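# Move long cardboard box from desk to counter

## Task

Pick up the long cardboard box that sits on the desk and set it down lying on the counter located behind the shelving, with no part overhanging the counter's edge. The stacked cartons must stay undisturbed. The robot must not topple or finish leaning, or the task fails. The box must rest there on its own at the end; a box that stays put only because the robot holds it is not counted as placed.

## Robot and tools

Robot: a Rainbow Robotics RB-Y1. A two-wheel differential base (0.66 m long, 0.58 m wide, front edge 0.10 m ahead of the drive axle) with two rear casters, a folding torso (leg with ankle, knee, hip), a head with head_camera, and two 7-joint arms, each with a parallel gripper and a wrist camera (left_wrist_camera, right_wrist_camera).

Frames: the base frame sits on the floor midway between the drive wheels, x forward, y left, z up. The reported chest, left_hand and right_hand poses are in this frame; a hand point is midway between its finger pads, fingers pointing along its -z, closing along its x. Printed hand positions may be off, more so when the arm is stretched out. base_odometry is the base frame at the scene's start, counted from wheel rotation only (slip looks like travel); heading is positive leftward, -3.142 to 3.142.

execute_actions(actions, cameras): actions is a list holding one action or none (an empty list just reports state and images). An action may carry:
- base: exactly one of {"translate_m": d}, a relative drive straight ahead from the current spot in metres, forward positive, -3 to 3; or {"rotate_rad": d}, a relative turn in place in radians, left/counter-clockwise positive, -3.2 to 3.2. No sideways motion. A move that would need more than 8.667 s at its top speed is refused.
- joints: a single dict, keyed by joint name, of absolute joint targets (radians, grippers in metres of opening), covering both arms, torso and head together. Ranges: torso_squat_rad 0 to 1.2 (bigger lowers the chest); torso_shift_rad -0.3 to 0.6 (positive pushes hips forward); torso_pitch_rad -0.2 to 1.4 (positive leans forward); torso_yaw_rad -1.5 to 1.5 (positive left). Combined torso limits: squat + shift <= 1.52; squat - shift + pitch <= 1.57; shift + 0.5 pitch - 0.4 squat <= 0.7; shift + 0.3 pitch - 0.5 squat <= 0.39; breaking one leaves commanded torso joints short and off_target. Arms: shoulder_pitch -2.356 to 2.356 (0 hangs, negative swings forward and up); left_shoulder_roll_rad 0 to 3.141 (positive raises outward), right_shoulder_roll_rad -3.141 to 0 (negative raises outward); shoulder_yaw -2.094 to 2.094 (positive turns a bent forearm left, both arms); elbow -2.617 to 0.01 (negative bends); forearm_roll -3.141 to 3.141; wrist_pitch -1.57 to 1.919 (negative tips hand forward); hand_roll -2.705 to 2.705; left_gripper_m and right_gripper_m 0 to 0.1. head_pan_rad -0.523 to 0.523 (left positive, relative to the chest); head_tilt_rad -0.35 to 1.57 (down positive). Tolerance for done is ±0.02 rad, ±0.004 m for grippers.
- speeds: optional caps for this action: translate_m 0.05 to 0.4 m/s, rotate_rad 0.1 to 1.509 rad/s (defaults are the top values).
- min_time_s: 0.1 to 8, a floor on the duration of each arm/head motion.
Parts not named may keep pushing toward earlier targets. Unknown keys or out-of-range numbers get the whole call rejected with no motion. cameras: list from head_camera, left_wrist_camera, right_wrist_camera, all; null or omitted gives all, [] gives none. The "pictures" line gives image order.

wait(seconds): 0 to 10, commands nothing and returns state and images. zoom_image(camera, region): region [x0, y0, x1, y1] in pixels of that camera's latest full image, at most 504 by 504. read_manual(section): only URDF licence texts. finished_scene(scene): ends the current scene irrevocably and reports success; call it only once the box sits free on the counter and the robot has released it.

Result lines: base_status and joint_status tell how each motion ended. done (for the base, wheels turned as asked, slip possible); off_target (rested short, may still push); limit_stop_at_<name> (built-in limit); limit_stop_at_own_body (body guard acted before contact; move arm and torso apart); contact_stop (torso or arm met firm resistance or a load too heavy); time_out; stopped_with_arm (torso halted because an arm hit something). A contact_stop, time_out or stopped_with_arm on one member halts its whole group (torso group, left arm group, right arm group) and they hold where they stopped. "joint command not followed" with a cause line means an arm's targets were withheld by the self/arm-collision check; those joints show not_followed and may be retried with later actions. on_its_own lists uncommanded parts; "held at" is a held target, not the actual position. Motor temperatures list per-arm joints; MOTOR HOT appears from 65 °C, and at 80 °C an OVER-TEMPERATURE FAULT brakes the arm (limit_stop_at_motor_heat); resend targets afterwards. A torque fault (contact torque at a joint's load limit, e.g. 64.4 N m shoulders, 33.1 elbow, 23 wrist joints, load included) freezes the robot for 10 s.

Recovery: after a stop, first back off in its own action, arms then torso. If both hands grip one object and the torso contact-stops immediately with nothing blocking, resend every arm joint (not grippers) at its current reported value, then repeat the torso command.

Gripping: to clamp, command an opening at least 0.005 m below the object's width; off_target is then expected. Each arm handles about 3 kg.

Avoid: the base does not halt on furniture and can keep shoving; a bent leg can poke ahead of the base and, against furniture, may push the robot backward unseen by odometry. Never let the arms strike or squeeze each other, grippers included (a hard press ends the run). Heavy loads far forward can tip the robot. Avoid dropping, slamming or sliding the box, knocking the cartons, and hard pushes. Loose items may get a brief nudge now and then. The robot holds its last command while you are thinking, so holding a load heats motors.

Each tool is called after ">>>" as a command line: name --argument value for each argument, lists and objects as JSON in quotes; but a table of rows of numbers goes row by row, as --pt "numbers of a row", without its own name.

## Session

>>> execute_actions --actions '[]'

Scene clock: 0.00 s.
Motor temperatures (°C, as the motors report them): left_arm=[39 34 32 38 39 45 35] | right_arm=[36 35 39 40 44 47 39]
base_odometry: x=+0.000 y=+0.000 heading=+0.000 (m, m, rad; odometry frame)
base_status: not commanded
joint_positions: torso_squat_rad=+0.350 torso_shift_rad=+0.000 torso_pitch_rad=+0.000 torso_yaw_rad=+0.000 left_shoulder_pitch_rad=-0.002 left_shoulder_roll_rad=+0.030 left_shoulder_yaw_rad=-0.043 left_elbow_rad=-0.126 left_forearm_roll_rad=+0.046 left_wrist_pitch_rad=+0.026 left_hand_roll_rad=-0.010 left_gripper_m=+0.100 right_shoulder_pitch_rad=-0.021 right_shoulder_roll_rad=-0.030 right_shoulder_yaw_rad=-0.017 right_elbow_rad=-0.285 right_forearm_roll_rad=-0.044 right_wrist_pitch_rad=+0.008 right_hand_roll_rad=-0.005 right_gripper_m=+0.100 head_pan_rad=-0.001 head_tilt_rad=+0.401
joint_status: not commanded
chest: x=-0.2281 y=+0.0002 z=+1.2475 quat_wxyz=(+1.000, +0.000, +0.000, +0.000) (m; base frame)
left_hand: x=-0.1712 y=+0.2407 z=+0.5646 quat_wxyz=(+0.999, +0.013, -0.051, -0.005) (m; base frame)
right_hand: x=-0.0772 y=-0.2439 z=+0.5785 quat_wxyz=(+0.989, -0.012, -0.148, -0.028) (m; base frame)
pictures: head_camera, left_wrist_camera, right_wrist_camera
Images, in order (width x height): head_camera 896x504, left_wrist_camera 644x364, right_wrist_camera 644x364.

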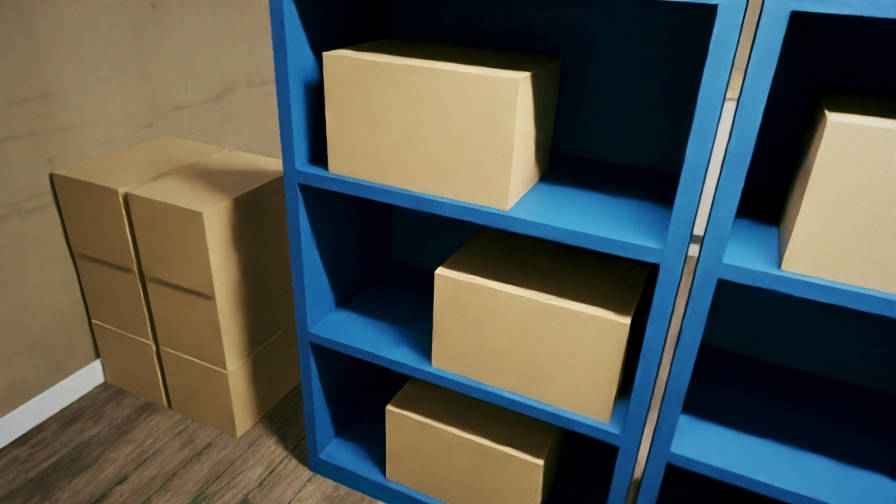

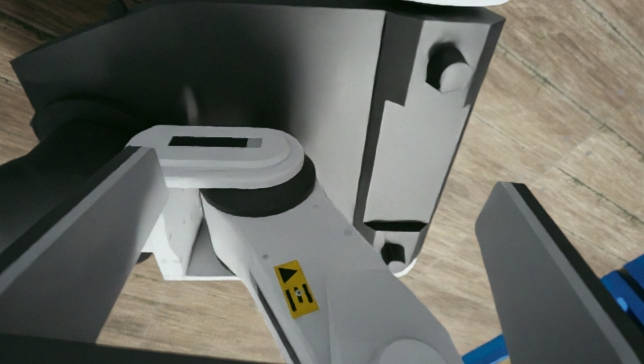

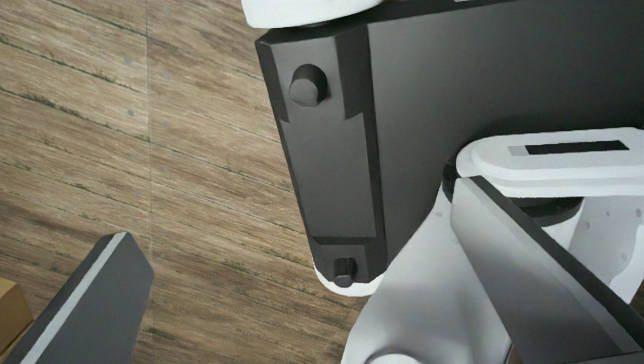

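Look around.

>>> execute_actions --actions '[{"base":{"rotate_rad":-1.5},"joints":{"head_tilt_rad":0.25}}]' --cameras '["head_camera"]'

>>> execute_actions --actions '[{"base":{"rotate_rad":-1.5}}]' --cameras '["head_camera"]'

>>> execute_actions --actions '[{"base":{"rotate_rad":-1.5}}]' --cameras '["head_camera"]'

Scene clock: 4.07 s.
Motor temperatures (°C, as the motors report them): left_arm=[39 34 32 38 39 45 35] | right_arm=[36 35 39 40 44 47 39]
base_odometry: x=+0.000 y=+0.000 heading=-1.499 (m, m, rad; odometry frame)
base_status: done
joint_positions: torso_squat_rad=+0.350 torso_shift_rad=+0.000 torso_pitch_rad=+0.000 torso_yaw_rad=+0.000 left_shoulder_pitch_rad=-0.002 left_shoulder_roll_rad=+0.030 left_shoulder_yaw_rad=-0.043 left_elbow_rad=-0.126 left_forearm_roll_rad=+0.046 left_wrist_pitch_rad=+0.026 left_hand_roll_rad=-0.010 left_gripper_m=+0.100 right_shoulder_pitch_rad=-0.021 right_shoulder_roll_rad=-0.030 right_shoulder_yaw_rad=-0.017 right_elbow_rad=-0.285 right_forearm_roll_rad=-0.044 right_wrist_pitch_rad=+0.008 right_hand_roll_rad=-0.005 right_gripper_m=+0.100 head_pan_rad=-0.001 head_tilt_rad=+0.250
joint_status: all done
chest: x=-0.2282 y=+0.0002 z=+1.2475 quat_wxyz=(+1.000, +0.000, +0.000, +0.000) (m; base frame)
left_hand: x=-0.1712 y=+0.2407 z=+0.5646 quat_wxyz=(+0.999, +0.013, -0.051, -0.005) (m; base frame)
right_hand: x=-0.0772 y=-0.2439 z=+0.5786 quat_wxyz=(+0.988, -0.012, -0.148, -0.028) (m; base frame)
pictures: head_camera
Images, in order (width x height): head_camera 896x504.

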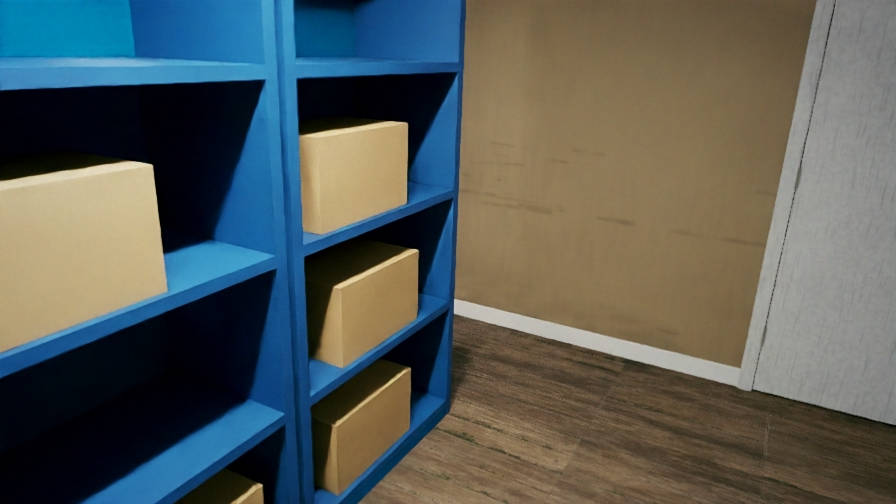

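Scene clock: 8.00 s.
Motor temperatures (°C, as the motors report them): left_arm=[39 34 32 38 39 45 35] | right_arm=[36 35 39 41 44 47 39]
base_odometry: x=+0.000 y=+0.000 heading=-2.999 (m, m, rad; odometry frame)
base_status: done
joint_positions: torso_squat_rad=+0.350 torso_shift_rad=+0.000 torso_pitch_rad=+0.000 torso_yaw_rad=+0.000 left_shoulder_pitch_rad=-0.002 left_shoulder_roll_rad=+0.030 left_shoulder_yaw_rad=-0.043 left_elbow_rad=-0.126 left_forearm_roll_rad=+0.046 left_wrist_pitch_rad=+0.026 left_hand_roll_rad=-0.010 left_gripper_m=+0.100 right_shoulder_pitch_rad=-0.021 right_shoulder_roll_rad=-0.030 right_shoulder_yaw_rad=-0.017 right_elbow_rad=-0.285 right_forearm_roll_rad=-0.044 right_wrist_pitch_rad=+0.008 right_hand_roll_rad=-0.005 right_gripper_m=+0.100 head_pan_rad=-0.001 head_tilt_rad=+0.250
joint_status: not commanded
chest: x=-0.2282 y=+0.0002 z=+1.2475 quat_wxyz=(+1.000, +0.000, +0.000, +0.000) (m; base frame)
left_hand: x=-0.1712 y=+0.2407 z=+0.5646 quat_wxyz=(+0.999, +0.013, -0.051, -0.005) (m; base frame)
right_hand: x=-0.0772 y=-0.2439 z=+0.5786 quat_wxyz=(+0.988, -0.012, -0.148, -0.028) (m; base frame)
pictures: head_camera
Images, in order (width x height): head_camera 896x504.

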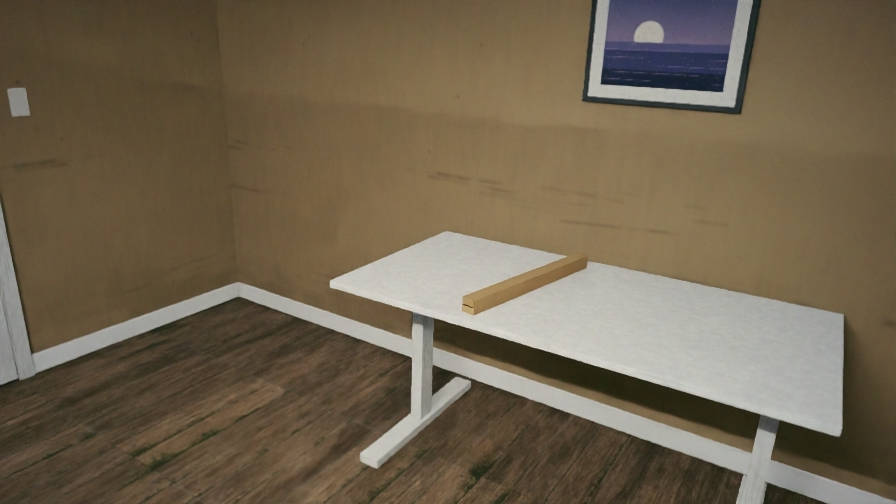

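Scene clock: 11.93 s.
Motor temperatures (°C, as the motors report them): left_arm=[39 34 32 38 39 45 35] | right_arm=[36 35 39 41 44 47 39]
base_odometry: x=+0.000 y=+0.000 heading=+1.785 (m, m, rad; odometry frame)
base_status: done
joint_positions: torso_squat_rad=+0.350 torso_shift_rad=+0.000 torso_pitch_rad=+0.000 torso_yaw_rad=+0.000 left_shoulder_pitch_rad=-0.002 left_shoulder_roll_rad=+0.030 left_shoulder_yaw_rad=-0.043 left_elbow_rad=-0.126 left_forearm_roll_rad=+0.046 left_wrist_pitch_rad=+0.026 left_hand_roll_rad=-0.010 left_gripper_m=+0.100 right_shoulder_pitch_rad=-0.021 right_shoulder_roll_rad=-0.030 right_shoulder_yaw_rad=-0.017 right_elbow_rad=-0.285 right_forearm_roll_rad=-0.044 right_wrist_pitch_rad=+0.008 right_hand_roll_rad=-0.005 right_gripper_m=+0.100 head_pan_rad=-0.001 head_tilt_rad=+0.250
joint_status: not commanded
chest: x=-0.2282 y=+0.0002 z=+1.2475 quat_wxyz=(+1.000, +0.000, +0.000, +0.000) (m; base frame)
left_hand: x=-0.1712 y=+0.2407 z=+0.5646 quat_wxyz=(+0.999, +0.013, -0.051, -0.005) (m; base frame)
right_hand: x=-0.0772 y=-0.2439 z=+0.5786 quat_wxyz=(+0.988, -0.012, -0.148, -0.028) (m; base frame)
pictures: head_camera
Images, in order (width x height): head_camera 896x504.

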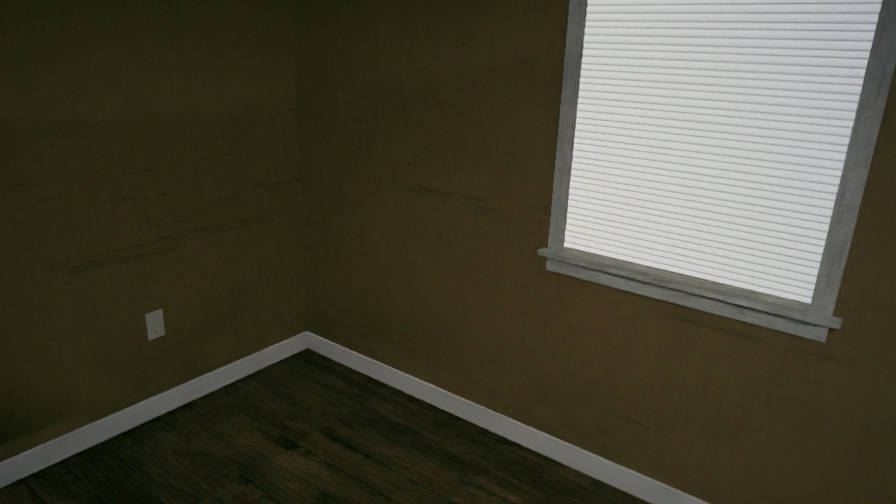

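>>> execute_actions --actions '[{"base":{"rotate_rad":1.77}}]' --cameras '[]'

>>> execute_actions --actions '[{"base":{"translate_m":1.4},"joints":{"right_shoulder_pitch_rad":-0.6,"right_shoulder_roll_rad":-0.1,"right_elbow_rad":-1.9,"right_wrist_pitch_rad":0.9,"right_hand_roll_rad":1.57}}]' --cameras '[]'

>>> execute_actions --actions '[{"base":{"rotate_rad":-1.02},"joints":{"head_tilt_rad":0.6}}]'

Scene clock: 16.57 s.
Motor temperatures (°C, as the motors report them): left_arm=[39 34 32 38 39 45 35] | right_arm=[36 35 39 41 44 47 39]
base_odometry: x=+0.000 y=+0.000 heading=-2.729 (m, m, rad; odometry frame)
base_status: done
joint_positions: torso_squat_rad=+0.350 torso_shift_rad=+0.000 torso_pitch_rad=+0.000 torso_yaw_rad=+0.000 left_shoulder_pitch_rad=-0.002 left_shoulder_roll_rad=+0.030 left_shoulder_yaw_rad=-0.043 left_elbow_rad=-0.126 left_forearm_roll_rad=+0.046 left_wrist_pitch_rad=+0.026 left_hand_roll_rad=-0.010 left_gripper_m=+0.100 right_shoulder_pitch_rad=-0.021 right_shoulder_roll_rad=-0.030 right_shoulder_yaw_rad=-0.017 right_elbow_rad=-0.285 right_forearm_roll_rad=-0.044 right_wrist_pitch_rad=+0.008 right_hand_roll_rad=-0.005 right_gripper_m=+0.100 head_pan_rad=-0.001 head_tilt_rad=+0.250
joint_status: not commanded
chest: x=-0.2282 y=+0.0001 z=+1.2475 quat_wxyz=(+1.000, +0.000, +0.000, +0.000) (m; base frame)
left_hand: x=-0.1712 y=+0.2407 z=+0.5646 quat_wxyz=(+0.999, +0.013, -0.051, -0.005) (m; base frame)
right_hand: x=-0.0772 y=-0.2439 z=+0.5785 quat_wxyz=(+0.988, -0.012, -0.148, -0.028) (m; base frame)
pictures: none
No camera images: the call's "cameras" was empty. Leave "cameras" out to get every camera's image.

Scene clock: 21.63 s.
Motor temperatures (°C, as the motors report them): left_arm=[39 34 32 38 39 45 35] | right_arm=[36 35 39 41 44 47 39]
base_odometry: x=-1.282 y=-0.562 heading=-2.728 (m, m, rad; odometry frame)
base_status: done
joint_positions: torso_squat_rad=+0.350 torso_shift_rad=+0.000 torso_pitch_rad=+0.000 torso_yaw_rad=+0.000 left_shoulder_pitch_rad=-0.002 left_shoulder_roll_rad=+0.030 left_shoulder_yaw_rad=-0.043 left_elbow_rad=-0.126 left_forearm_roll_rad=+0.046 left_wrist_pitch_rad=+0.026 left_hand_roll_rad=-0.010 left_gripper_m=+0.100 right_shoulder_pitch_rad=-0.600 right_shoulder_roll_rad=-0.100 right_shoulder_yaw_rad=-0.017 right_elbow_rad=-1.900 right_forearm_roll_rad=-0.044 right_wrist_pitch_rad=+0.900 right_hand_roll_rad=+1.570 right_gripper_m=+0.100 head_pan_rad=-0.001 head_tilt_rad=+0.250
joint_status: all done
chest: x=-0.2281 y=+0.0002 z=+1.2475 quat_wxyz=(+1.000, +0.000, +0.000, +0.000) (m; base frame)
left_hand: x=-0.1711 y=+0.2407 z=+0.5646 quat_wxyz=(+0.999, +0.013, -0.051, -0.005) (m; base frame)
right_hand: x=+0.3558 y=-0.1426 z=+1.2906 quat_wxyz=(+0.432, -0.484, -0.512, +0.563) (m; base frame)
pictures: none
No camera images: the call's "cameras" was empty. Leave "cameras" out to get every camera's image.

Scene clock: 24.83 s.
Motor temperatures (°C, as the motors report them): left_arm=[39 34 32 38 39 45 35] | right_arm=[36 35 39 41 44 47 39]
base_odometry: x=-1.282 y=-0.562 heading=+2.536 (m, m, rad; odometry frame)
base_status: done
joint_positions: torso_squat_rad=+0.350 torso_shift_rad=+0.000 torso_pitch_rad=+0.000 torso_yaw_rad=+0.000 left_shoulder_pitch_rad=-0.002 left_shoulder_roll_rad=+0.030 left_shoulder_yaw_rad=-0.043 left_elbow_rad=-0.126 left_forearm_roll_rad=+0.046 left_wrist_pitch_rad=+0.026 left_hand_roll_rad=-0.010 left_gripper_m=+0.100 right_shoulder_pitch_rad=-0.600 right_shoulder_roll_rad=-0.100 right_shoulder_yaw_rad=-0.017 right_elbow_rad=-1.900 right_forearm_roll_rad=-0.044 right_wrist_pitch_rad=+0.900 right_hand_roll_rad=+1.570 right_gripper_m=+0.100 head_pan_rad=-0.001 head_tilt_rad=+0.600
joint_status: all done
chest: x=-0.2281 y=+0.0002 z=+1.2475 quat_wxyz=(+1.000, +0.000, +0.000, +0.000) (m; base frame)
left_hand: x=-0.1711 y=+0.2407 z=+0.5646 quat_wxyz=(+0.999, +0.013, -0.051, -0.005) (m; base frame)
right_hand: x=+0.3558 y=-0.1426 z=+1.2906 quat_wxyz=(+0.432, -0.484, -0.512, +0.563) (m; base frame)
pictures: head_camera, left_wrist_camera, right_wrist_camera
Images, in order (width x height): head_camera 896x504, left_wrist_camera 644x364, right_wrist_camera 644x364.

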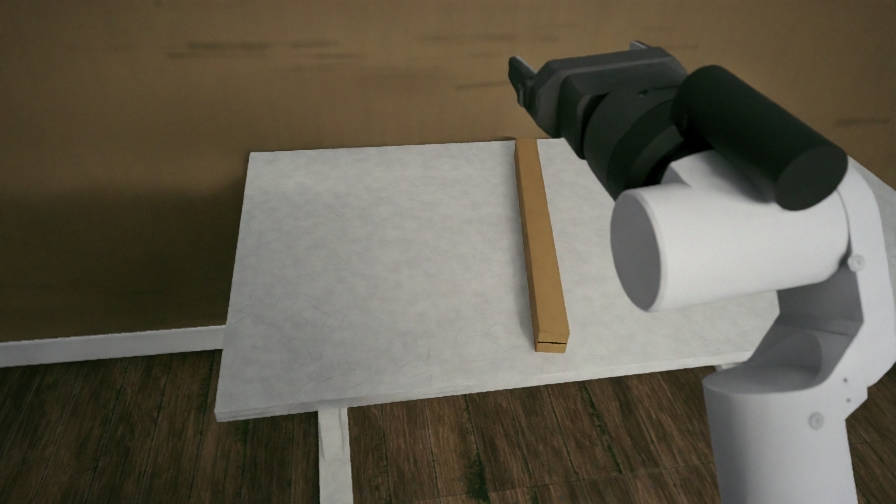

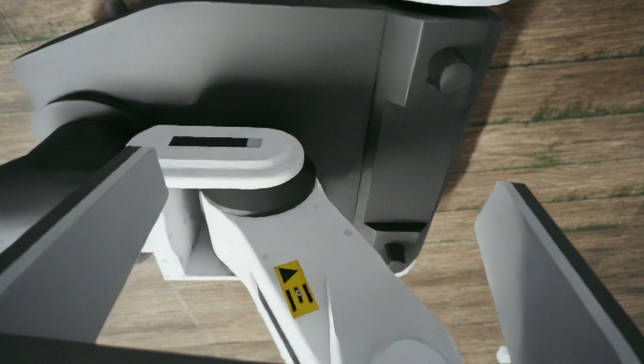

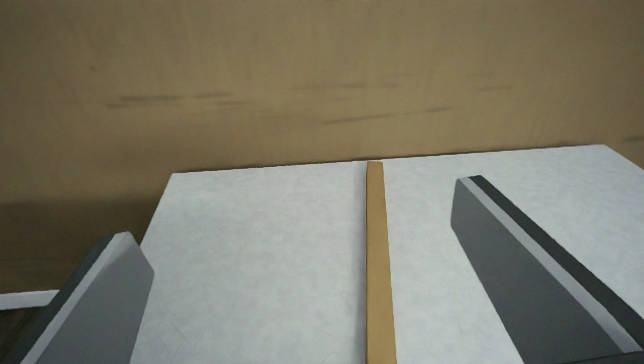

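>>> execute_actions --actions '[{"joints":{"torso_shift_rad":0.3,"torso_pitch_rad":0.6,"head_tilt_rad":0.4,"right_shoulder_pitch_rad":-1.3,"right_shoulder_roll_rad":-0.3,"right_elbow_rad":-1.36,"right_wrist_pitch_rad":1.75,"left_shoulder_pitch_rad":0.3,"left_elbow_rad":-0.3}}]' --cameras '[]'

>>> execute_actions --actions '[{"base":{"translate_m":0.42}}]'

Scene clock: 28.37 s.
Motor temperatures (°C, as the motors report them): left_arm=[39 34 32 38 39 45 35] | right_arm=[37 35 39 41 44 47 39]
base_odometry: x=-1.282 y=-0.562 heading=+2.536 (m, m, rad; odometry frame)
base_status: not commanded
joint_positions: torso_squat_rad=+0.350 torso_shift_rad=+0.300 torso_pitch_rad=+0.600 torso_yaw_rad=+0.000 left_shoulder_pitch_rad=+0.300 left_shoulder_roll_rad=+0.030 left_shoulder_yaw_rad=-0.043 left_elbow_rad=-0.300 left_forearm_roll_rad=+0.046 left_wrist_pitch_rad=+0.026 left_hand_roll_rad=-0.010 left_gripper_m=+0.100 right_shoulder_pitch_rad=-1.300 right_shoulder_roll_rad=-0.300 right_shoulder_yaw_rad=-0.017 right_elbow_rad=-1.360 right_forearm_roll_rad=-0.044 right_wrist_pitch_rad=+1.750 right_hand_roll_rad=+1.570 right_gripper_m=+0.100 head_pan_rad=-0.001 head_tilt_rad=+0.400
joint_status: all done
chest: x=+0.1410 y=+0.0001 z=+1.1641 quat_wxyz=(+0.955, +0.000, +0.296, +0.000) (m; base frame)
left_hand: x=-0.3070 y=+0.2400 z=+0.6464 quat_wxyz=(+0.953, +0.027, +0.300, +0.037) (m; base frame)
right_hand: x=+0.6903 y=-0.1778 z=+0.9022 quat_wxyz=(+0.599, -0.160, -0.046, +0.783) (m; base frame)
pictures: none
No camera images: the call's "cameras" was empty. Leave "cameras" out to get every camera's image.

Scene clock: 30.90 s.
Motor temperatures (°C, as the motors report them): left_arm=[39 34 32 38 39 45 35] | right_arm=[37 35 39 41 44 47 39]
base_odometry: x=-1.626 y=-0.324 heading=+2.535 (m, m, rad; odometry frame)
base_status: done
joint_positions: torso_squat_rad=+0.350 torso_shift_rad=+0.298 torso_pitch_rad=+0.598 torso_yaw_rad=+0.000 left_shoulder_pitch_rad=+0.300 left_shoulder_roll_rad=+0.031 left_shoulder_yaw_rad=-0.043 left_elbow_rad=-0.300 left_forearm_roll_rad=+0.046 left_wrist_pitch_rad=+0.026 left_hand_roll_rad=-0.010 left_gripper_m=+0.100 right_shoulder_pitch_rad=-1.300 right_shoulder_roll_rad=-0.300 right_shoulder_yaw_rad=-0.017 right_elbow_rad=-1.360 right_forearm_roll_rad=-0.044 right_wrist_pitch_rad=+1.750 right_hand_roll_rad=+1.570 right_gripper_m=+0.100 head_pan_rad=-0.001 head_tilt_rad=+0.400
joint_status: not commanded
chest: x=+0.1393 y=-0.0001 z=+1.1647 quat_wxyz=(+0.956, +0.000, +0.295, +0.000) (m; base frame)
left_hand: x=-0.3076 y=+0.2399 z=+0.6461 quat_wxyz=(+0.953, +0.027, +0.299, +0.037) (m; base frame)
right_hand: x=+0.6892 y=-0.1780 z=+0.9040 quat_wxyz=(+0.599, -0.161, -0.047, +0.783) (m; base frame)
pictures: head_camera, left_wrist_camera, right_wrist_camera
Images, in order (width x height): head_camera 896x504, left_wrist_camera 644x364, right_wrist_camera 644x364.

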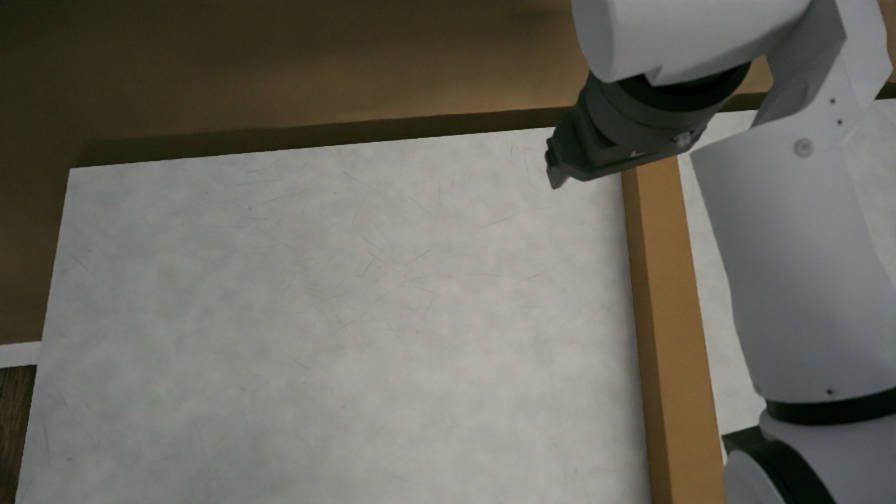

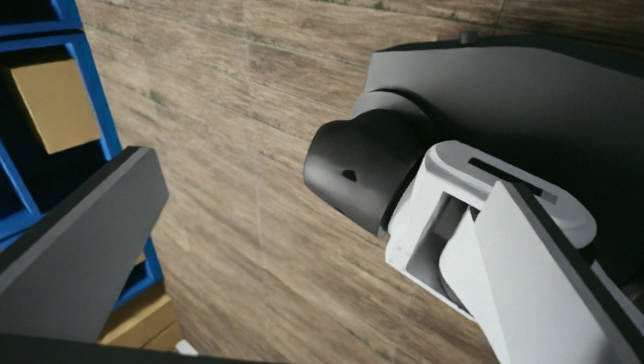

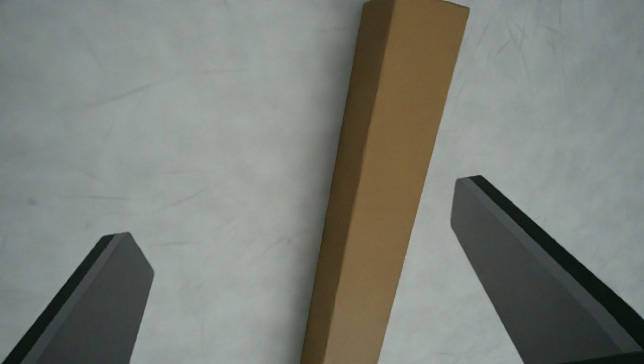

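>>> execute_actions --actions '[{"joints":{"right_shoulder_pitch_rad":-1.12,"right_shoulder_roll_rad":-0.36,"right_wrist_pitch_rad":1.6},"min_time_s":1}]'

Scene clock: 32.30 s.
Motor temperatures (°C, as the motors report them): left_arm=[39 34 32 38 39 45 35] | right_arm=[37 35 39 41 44 47 39]
base_odometry: x=-1.626 y=-0.324 heading=+2.535 (m, m, rad; odometry frame)
base_status: not commanded
joint_positions: torso_squat_rad=+0.350 torso_shift_rad=+0.298 torso_pitch_rad=+0.598 torso_yaw_rad=+0.000 left_shoulder_pitch_rad=+0.300 left_shoulder_roll_rad=+0.031 left_shoulder_yaw_rad=-0.043 left_elbow_rad=-0.300 left_forearm_roll_rad=+0.046 left_wrist_pitch_rad=+0.026 left_hand_roll_rad=-0.010 left_gripper_m=+0.100 right_shoulder_pitch_rad=-1.120 right_shoulder_roll_rad=-0.360 right_shoulder_yaw_rad=-0.017 right_elbow_rad=-1.360 right_forearm_roll_rad=-0.044 right_wrist_pitch_rad=+1.600 right_hand_roll_rad=+1.570 right_gripper_m=+0.100 head_pan_rad=-0.001 head_tilt_rad=+0.400
joint_status: all done
chest: x=+0.1393 y=-0.0001 z=+1.1647 quat_wxyz=(+0.956, +0.000, +0.295, +0.000) (m; base frame)
left_hand: x=-0.3076 y=+0.2399 z=+0.6461 quat_wxyz=(+0.953, +0.027, +0.299, +0.037) (m; base frame)
right_hand: x=+0.6683 y=-0.2391 z=+0.8377 quat_wxyz=(+0.614, -0.174, -0.021, +0.770) (m; base frame)
pictures: head_camera, left_wrist_camera, right_wrist_camera
Images, in order (width x height): head_camera 896x504, left_wrist_camera 644x364, right_wrist_camera 644x364.

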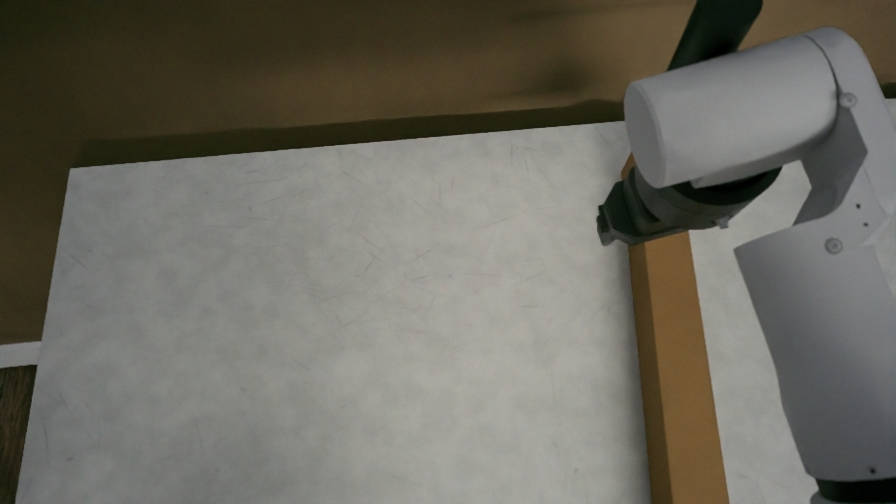

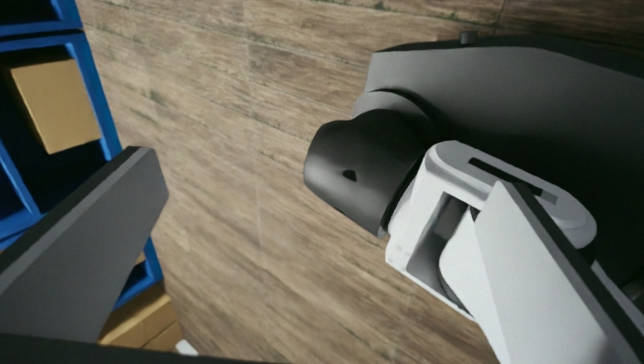

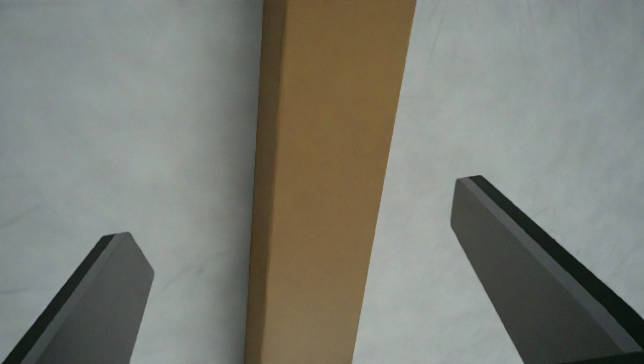

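>>> execute_actions --actions '[{"joints":{"right_shoulder_pitch_rad":-1.08,"right_shoulder_roll_rad":-0.45,"right_forearm_roll_rad":-0.27,"right_wrist_pitch_rad":1.56},"min_time_s":1}]'

Scene clock: 33.73 s.
Motor temperatures (°C, as the motors report them): left_arm=[39 34 32 38 39 45 35] | right_arm=[37 35 39 41 44 47 39]
base_odometry: x=-1.626 y=-0.324 heading=+2.535 (m, m, rad; odometry frame)
base_status: not commanded
joint_positions: torso_squat_rad=+0.350 torso_shift_rad=+0.298 torso_pitch_rad=+0.598 torso_yaw_rad=+0.000 left_shoulder_pitch_rad=+0.300 left_shoulder_roll_rad=+0.031 left_shoulder_yaw_rad=-0.043 left_elbow_rad=-0.300 left_forearm_roll_rad=+0.046 left_wrist_pitch_rad=+0.026 left_hand_roll_rad=-0.010 left_gripper_m=+0.100 right_shoulder_pitch_rad=-1.080 right_shoulder_roll_rad=-0.450 right_shoulder_yaw_rad=-0.017 right_elbow_rad=-1.360 right_forearm_roll_rad=-0.270 right_wrist_pitch_rad=+1.560 right_hand_roll_rad=+1.570 right_gripper_m=+0.100 head_pan_rad=-0.001 head_tilt_rad=+0.400
joint_status: all done
chest: x=+0.1393 y=-0.0001 z=+1.1647 quat_wxyz=(+0.956, +0.000, +0.295, +0.000) (m; base frame)
left_hand: x=-0.3076 y=+0.2399 z=+0.6461 quat_wxyz=(+0.953, +0.027, +0.299, +0.037) (m; base frame)
right_hand: x=+0.6616 y=-0.2445 z=+0.8278 quat_wxyz=(+0.619, -0.122, -0.066, +0.773) (m; base frame)
pictures: head_camera, left_wrist_camera, right_wrist_camera
Images, in order (width x height): head_camera 896x504, left_wrist_camera 644x364, right_wrist_camera 644x364.

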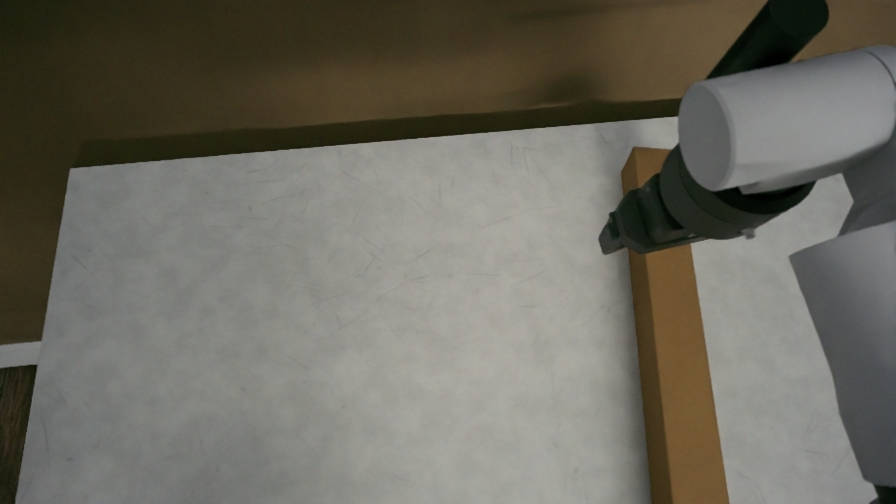

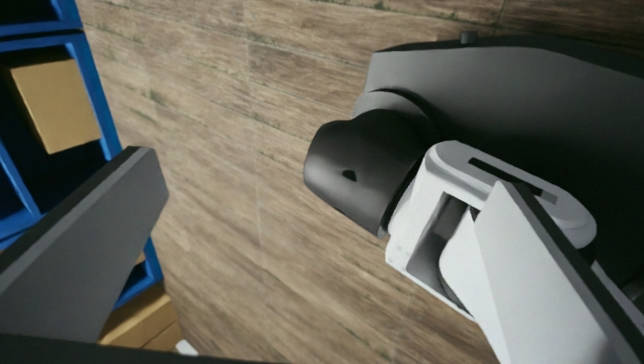

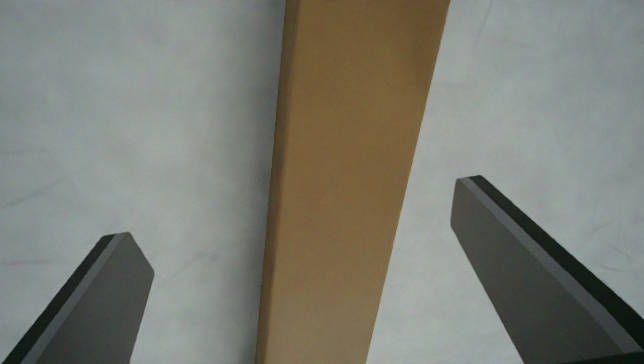

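>>> execute_actions --actions '[{"base":{"translate_m":-0.1},"joints":{"head_tilt_rad":0.7}}]' --cameras '[]'

>>> execute_actions --actions '[{"joints":{"torso_squat_rad":0.5}}]'

Scene clock: 35.43 s.
Motor temperatures (°C, as the motors report them): left_arm=[39 34 32 38 39 45 35] | right_arm=[37 35 39 41 44 47 39]
base_odometry: x=-1.544 y=-0.381 heading=+2.536 (m, m, rad; odometry frame)
base_status: done
joint_positions: torso_squat_rad=+0.350 torso_shift_rad=+0.300 torso_pitch_rad=+0.600 torso_yaw_rad=+0.000 left_shoulder_pitch_rad=+0.300 left_shoulder_roll_rad=+0.031 left_shoulder_yaw_rad=-0.043 left_elbow_rad=-0.300 left_forearm_roll_rad=+0.046 left_wrist_pitch_rad=+0.026 left_hand_roll_rad=-0.010 left_gripper_m=+0.100 right_shoulder_pitch_rad=-1.080 right_shoulder_roll_rad=-0.450 right_shoulder_yaw_rad=-0.017 right_elbow_rad=-1.360 right_forearm_roll_rad=-0.270 right_wrist_pitch_rad=+1.560 right_hand_roll_rad=+1.570 right_gripper_m=+0.100 head_pan_rad=-0.001 head_tilt_rad=+0.700
joint_status: all done
chest: x=+0.1410 y=+0.0001 z=+1.1641 quat_wxyz=(+0.955, +0.000, +0.295, +0.000) (m; base frame)
left_hand: x=-0.3071 y=+0.2400 z=+0.6464 quat_wxyz=(+0.953, +0.027, +0.300, +0.037) (m; base frame)
right_hand: x=+0.6625 y=-0.2445 z=+0.8261 quat_wxyz=(+0.619, -0.121, -0.066, +0.773) (m; base frame)
pictures: none
No camera images: the call's "cameras" was empty. Leave "cameras" out to get every camera's image.

Scene clock: 36.73 s.
Motor temperatures (°C, as the motors report them): left_arm=[39 34 32 38 39 45 35] | right_arm=[37 35 39 41 44 47 39]
base_odometry: x=-1.544 y=-0.381 heading=+2.536 (m, m, rad; odometry frame)
base_status: not commanded
joint_positions: torso_squat_rad=+0.500 torso_shift_rad=+0.300 torso_pitch_rad=+0.600 torso_yaw_rad=+0.000 left_shoulder_pitch_rad=+0.300 left_shoulder_roll_rad=+0.031 left_shoulder_yaw_rad=-0.043 left_elbow_rad=-0.300 left_forearm_roll_rad=+0.046 left_wrist_pitch_rad=+0.026 left_hand_roll_rad=-0.010 left_gripper_m=+0.100 right_shoulder_pitch_rad=-1.080 right_shoulder_roll_rad=-0.450 right_shoulder_yaw_rad=-0.017 right_elbow_rad=-1.360 right_forearm_roll_rad=-0.270 right_wrist_pitch_rad=+1.560 right_hand_roll_rad=+1.570 right_gripper_m=+0.100 head_pan_rad=-0.001 head_tilt_rad=+0.700
joint_status: all done
chest: x=+0.1282 y=+0.0001 z=+1.1228 quat_wxyz=(+0.955, +0.000, +0.295, +0.000) (m; base frame)
left_hand: x=-0.3198 y=+0.2400 z=+0.6051 quat_wxyz=(+0.953, +0.027, +0.300, +0.037) (m; base frame)
right_hand: x=+0.6497 y=-0.2445 z=+0.7848 quat_wxyz=(+0.619, -0.122, -0.066, +0.773) (m; base frame)
pictures: head_camera, left_wrist_camera, right_wrist_camera
Images, in order (width x height): head_camera 896x504, left_wrist_camera 644x364, right_wrist_camera 644x364.

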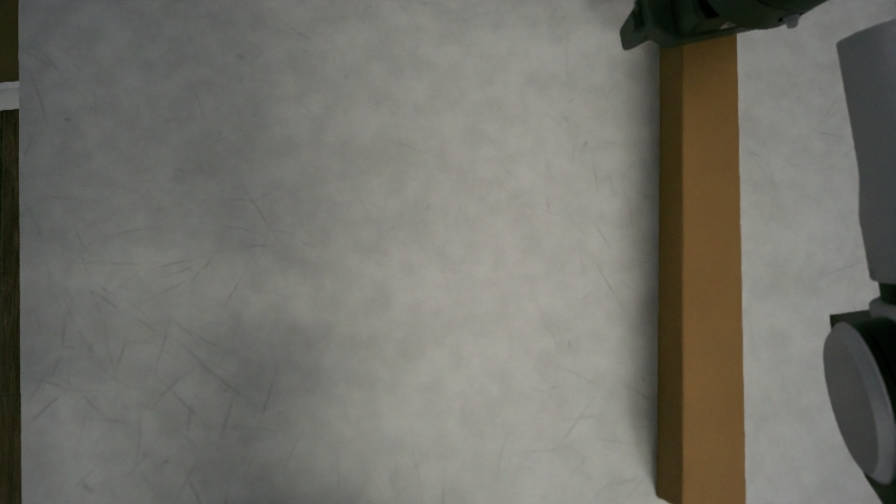

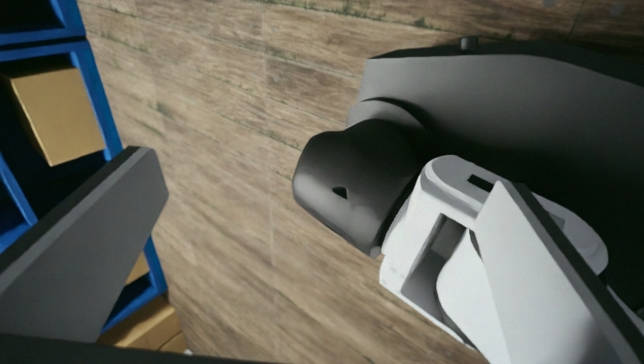

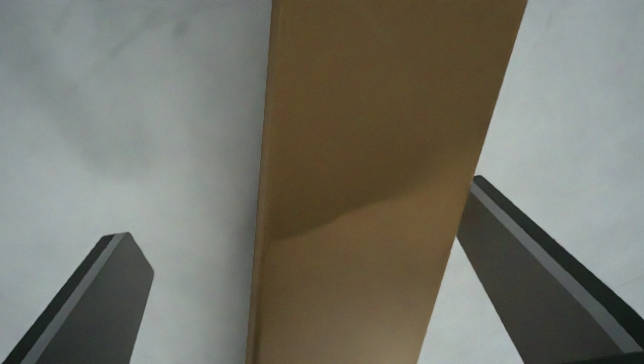

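>>> execute_actions --actions '[{"joints":{"right_shoulder_roll_rad":-0.5},"min_time_s":0.5}]' --cameras '["right_wrist_camera"]'

>>> execute_actions --actions '[{"joints":{"torso_squat_rad":0.62}}]' --cameras '["right_wrist_camera","head_camera"]'

Scene clock: 37.67 s.
Motor temperatures (°C, as the motors report them): left_arm=[39 34 32 38 39 45 35] | right_arm=[37 35 39 41 44 47 39]
base_odometry: x=-1.544 y=-0.381 heading=+2.536 (m, m, rad; odometry frame)
base_status: not commanded
joint_positions: torso_squat_rad=+0.500 torso_shift_rad=+0.300 torso_pitch_rad=+0.600 torso_yaw_rad=+0.000 left_shoulder_pitch_rad=+0.300 left_shoulder_roll_rad=+0.031 left_shoulder_yaw_rad=-0.043 left_elbow_rad=-0.300 left_forearm_roll_rad=+0.046 left_wrist_pitch_rad=+0.026 left_hand_roll_rad=-0.010 left_gripper_m=+0.100 right_shoulder_pitch_rad=-1.080 right_shoulder_roll_rad=-0.500 right_shoulder_yaw_rad=-0.017 right_elbow_rad=-1.360 right_forearm_roll_rad=-0.270 right_wrist_pitch_rad=+1.560 right_hand_roll_rad=+1.570 right_gripper_m=+0.100 head_pan_rad=-0.001 head_tilt_rad=+0.700
joint_status: all done
chest: x=+0.1282 y=+0.0001 z=+1.1228 quat_wxyz=(+0.955, +0.000, +0.295, +0.000) (m; base frame)
left_hand: x=-0.3198 y=+0.2400 z=+0.6051 quat_wxyz=(+0.953, +0.027, +0.300, +0.037) (m; base frame)
right_hand: x=+0.6549 y=-0.2716 z=+0.7937 quat_wxyz=(+0.624, -0.141, -0.052, +0.767) (m; base frame)
pictures: right_wrist_camera
Images, in order (width x height): right_wrist_camera 644x364.

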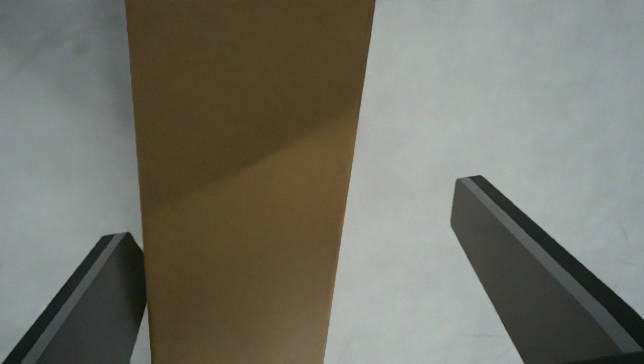

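Scene clock: 38.80 s.
Motor temperatures (°C, as the motors report them): left_arm=[39 34 32 38 39 45 35] | right_arm=[37 35 39 41 44 47 39]
base_odometry: x=-1.544 y=-0.381 heading=+2.536 (m, m, rad; odometry frame)
base_status: not commanded
joint_positions: torso_squat_rad=+0.593 torso_shift_rad=+0.297 torso_pitch_rad=+0.593 torso_yaw_rad=-0.001 left_shoulder_pitch_rad=+0.300 left_shoulder_roll_rad=+0.030 left_shoulder_yaw_rad=-0.043 left_elbow_rad=-0.300 left_forearm_roll_rad=+0.046 left_wrist_pitch_rad=+0.026 left_hand_roll_rad=-0.010 left_gripper_m=+0.100 right_shoulder_pitch_rad=-1.084 right_shoulder_roll_rad=-0.502 right_shoulder_yaw_rad=-0.019 right_elbow_rad=-1.363 right_forearm_roll_rad=-0.270 right_wrist_pitch_rad=+1.559 right_hand_roll_rad=+1.570 right_gripper_m=+0.100 head_pan_rad=-0.001 head_tilt_rad=+0.700
joint_status: torso_squat_rad contact_stop (moved +0.093 of +0.120)
on_its_own: torso_squat_rad is held at +0.593, not at your +0.620, since a contact_stop
chest: x=+0.1149 y=+0.0003 z=+1.0920 quat_wxyz=(+0.956, +0.000, +0.292, +0.000) (m; base frame)
left_hand: x=-0.3294 y=+0.2400 z=+0.5710 quat_wxyz=(+0.954, +0.027, +0.297, +0.037) (m; base frame)
right_hand: x=+0.6463 y=-0.2717 z=+0.7701 quat_wxyz=(+0.623, -0.147, -0.057, +0.766) (m; base frame)
pictures: head_camera, right_wrist_camera
Images, in order (width x height): head_camera 896x504, right_wrist_camera 644x364.

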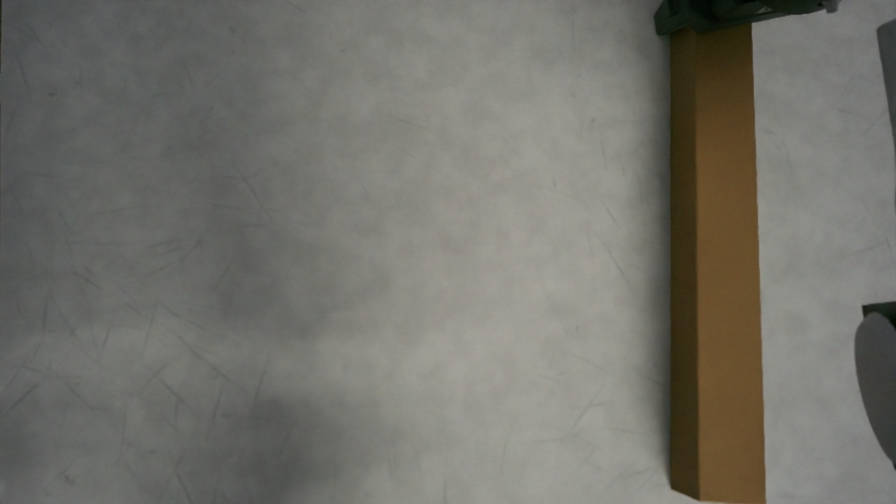

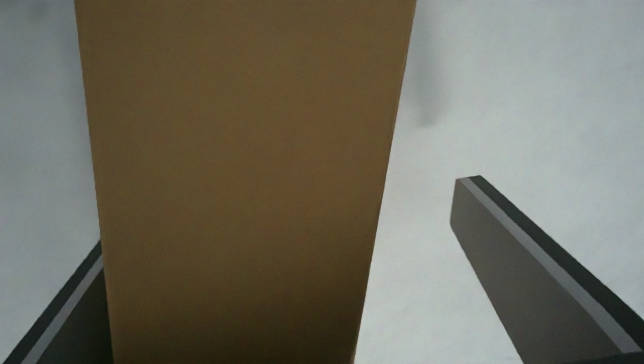

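Left finger is beside the box; raise slightly and close.

>>> execute_actions --actions '[{"joints":{"torso_squat_rad":0.575}}]' --cameras '[]'

>>> execute_actions --actions '[{"joints":{"right_gripper_m":0.03}}]' --cameras '["right_wrist_camera"]'

>>> execute_actions --actions '[{"joints":{"torso_squat_rad":0.2}}]'

Scene clock: 39.50 s.
Motor temperatures (°C, as the motors report them): left_arm=[39 35 32 38 39 45 35] | right_arm=[37 35 39 41 44 47 39]
base_odometry: x=-1.544 y=-0.381 heading=+2.536 (m, m, rad; odometry frame)
base_status: not commanded
joint_positions: torso_squat_rad=+0.575 torso_shift_rad=+0.298 torso_pitch_rad=+0.595 torso_yaw_rad=+0.000 left_shoulder_pitch_rad=+0.300 left_shoulder_roll_rad=+0.030 left_shoulder_yaw_rad=-0.043 left_elbow_rad=-0.300 left_forearm_roll_rad=+0.046 left_wrist_pitch_rad=+0.026 left_hand_roll_rad=-0.010 left_gripper_m=+0.100 right_shoulder_pitch_rad=-1.081 right_shoulder_roll_rad=-0.500 right_shoulder_yaw_rad=-0.018 right_elbow_rad=-1.360 right_forearm_roll_rad=-0.270 right_wrist_pitch_rad=+1.560 right_hand_roll_rad=+1.570 right_gripper_m=+0.100 head_pan_rad=-0.001 head_tilt_rad=+0.700
joint_status: all done
chest: x=+0.1178 y=+0.0002 z=+1.0983 quat_wxyz=(+0.956, +0.000, +0.293, +0.000) (m; base frame)
left_hand: x=-0.3275 y=+0.2400 z=+0.5782 quat_wxyz=(+0.954, +0.027, +0.297, +0.037) (m; base frame)
right_hand: x=+0.6465 y=-0.2721 z=+0.7724 quat_wxyz=(+0.624, -0.144, -0.054, +0.766) (m; base frame)
pictures: none
No camera images: the call's "cameras" was empty. Leave "cameras" out to get every camera's image.

Scene clock: 40.70 s.
Motor temperatures (°C, as the motors report them): left_arm=[39 35 32 38 39 45 35] | right_arm=[37 35 39 41 44 47 39]
base_odometry: x=-1.544 y=-0.381 heading=+2.536 (m, m, rad; odometry frame)
base_status: not commanded
joint_positions: torso_squat_rad=+0.575 torso_shift_rad=+0.298 torso_pitch_rad=+0.595 torso_yaw_rad=+0.000 left_shoulder_pitch_rad=+0.300 left_shoulder_roll_rad=+0.030 left_shoulder_yaw_rad=-0.043 left_elbow_rad=-0.300 left_forearm_roll_rad=+0.046 left_wrist_pitch_rad=+0.026 left_hand_roll_rad=-0.010 left_gripper_m=+0.100 right_shoulder_pitch_rad=-1.080 right_shoulder_roll_rad=-0.500 right_shoulder_yaw_rad=-0.018 right_elbow_rad=-1.360 right_forearm_roll_rad=-0.270 right_wrist_pitch_rad=+1.560 right_hand_roll_rad=+1.570 right_gripper_m=+0.060 head_pan_rad=-0.001 head_tilt_rad=+0.700
joint_status: right_gripper_m off_target (ended at +0.060, target +0.030)
chest: x=+0.1178 y=+0.0002 z=+1.0983 quat_wxyz=(+0.956, +0.000, +0.293, +0.000) (m; base frame)
left_hand: x=-0.3275 y=+0.2400 z=+0.5782 quat_wxyz=(+0.954, +0.027, +0.297, +0.037) (m; base frame)
right_hand: x=+0.6465 y=-0.2721 z=+0.7724 quat_wxyz=(+0.624, -0.144, -0.054, +0.766) (m; base frame)
pictures: right_wrist_camera
Images, in order (width x height): right_wrist_camera 644x364.

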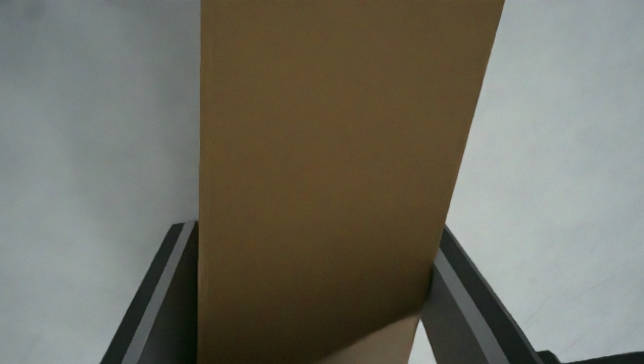

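Scene clock: 42.80 s.
Motor temperatures (°C, as the motors report them): left_arm=[39 35 32 38 39 45 35] | right_arm=[37 35 39 41 44 47 39]
base_odometry: x=-1.544 y=-0.381 heading=+2.536 (m, m, rad; odometry frame)
base_status: not commanded
joint_positions: torso_squat_rad=+0.200 torso_shift_rad=+0.298 torso_pitch_rad=+0.595 torso_yaw_rad=+0.000 left_shoulder_pitch_rad=+0.300 left_shoulder_roll_rad=+0.030 left_shoulder_yaw_rad=-0.043 left_elbow_rad=-0.300 left_forearm_roll_rad=+0.046 left_wrist_pitch_rad=+0.026 left_hand_roll_rad=-0.010 left_gripper_m=+0.100 right_shoulder_pitch_rad=-1.080 right_shoulder_roll_rad=-0.500 right_shoulder_yaw_rad=-0.018 right_elbow_rad=-1.360 right_forearm_roll_rad=-0.270 right_wrist_pitch_rad=+1.560 right_hand_roll_rad=+1.570 right_gripper_m=+0.060 head_pan_rad=-0.001 head_tilt_rad=+0.700
joint_status: all done
chest: x=+0.1469 y=+0.0002 z=+1.1926 quat_wxyz=(+0.956, +0.000, +0.293, +0.000) (m; base frame)
left_hand: x=-0.2985 y=+0.2400 z=+0.6726 quat_wxyz=(+0.954, +0.027, +0.298, +0.037) (m; base frame)
right_hand: x=+0.6753 y=-0.2721 z=+0.8664 quat_wxyz=(+0.624, -0.144, -0.054, +0.766) (m; base frame)
pictures: head_camera, left_wrist_camera, right_wrist_camera
Images, in order (width x height): head_camera 896x504, left_wrist_camera 644x364, right_wrist_camera 644x364.

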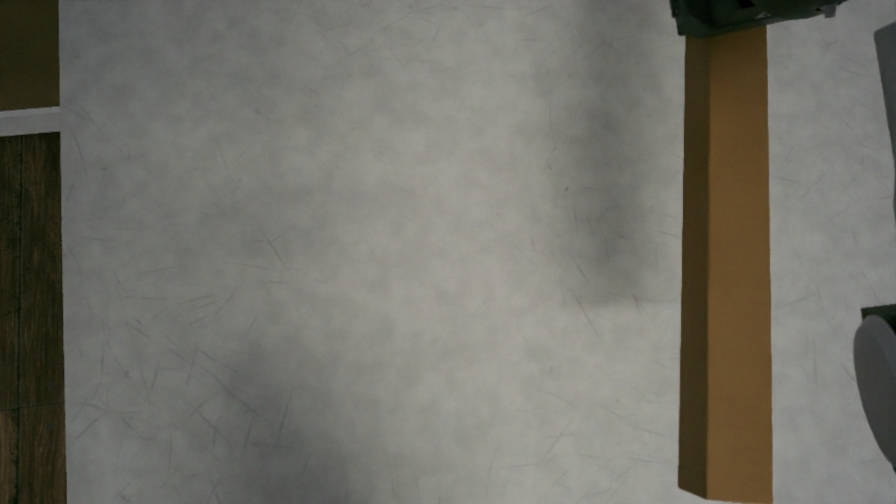

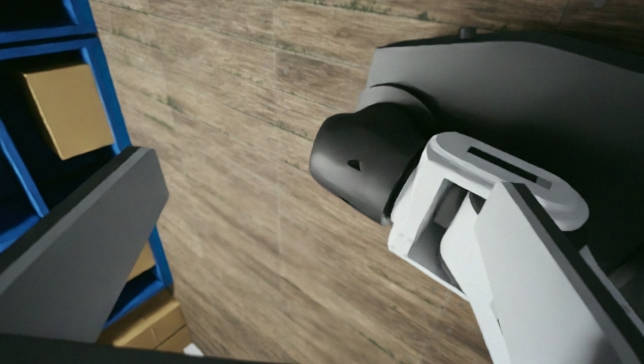

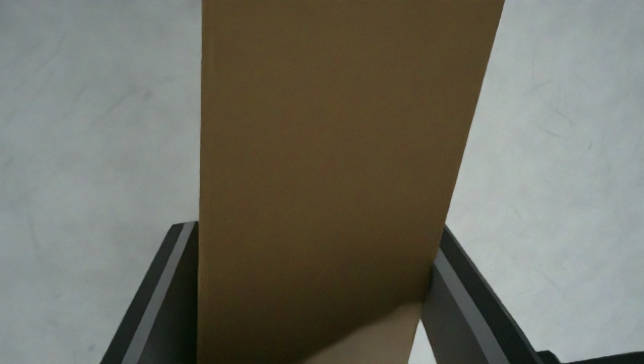

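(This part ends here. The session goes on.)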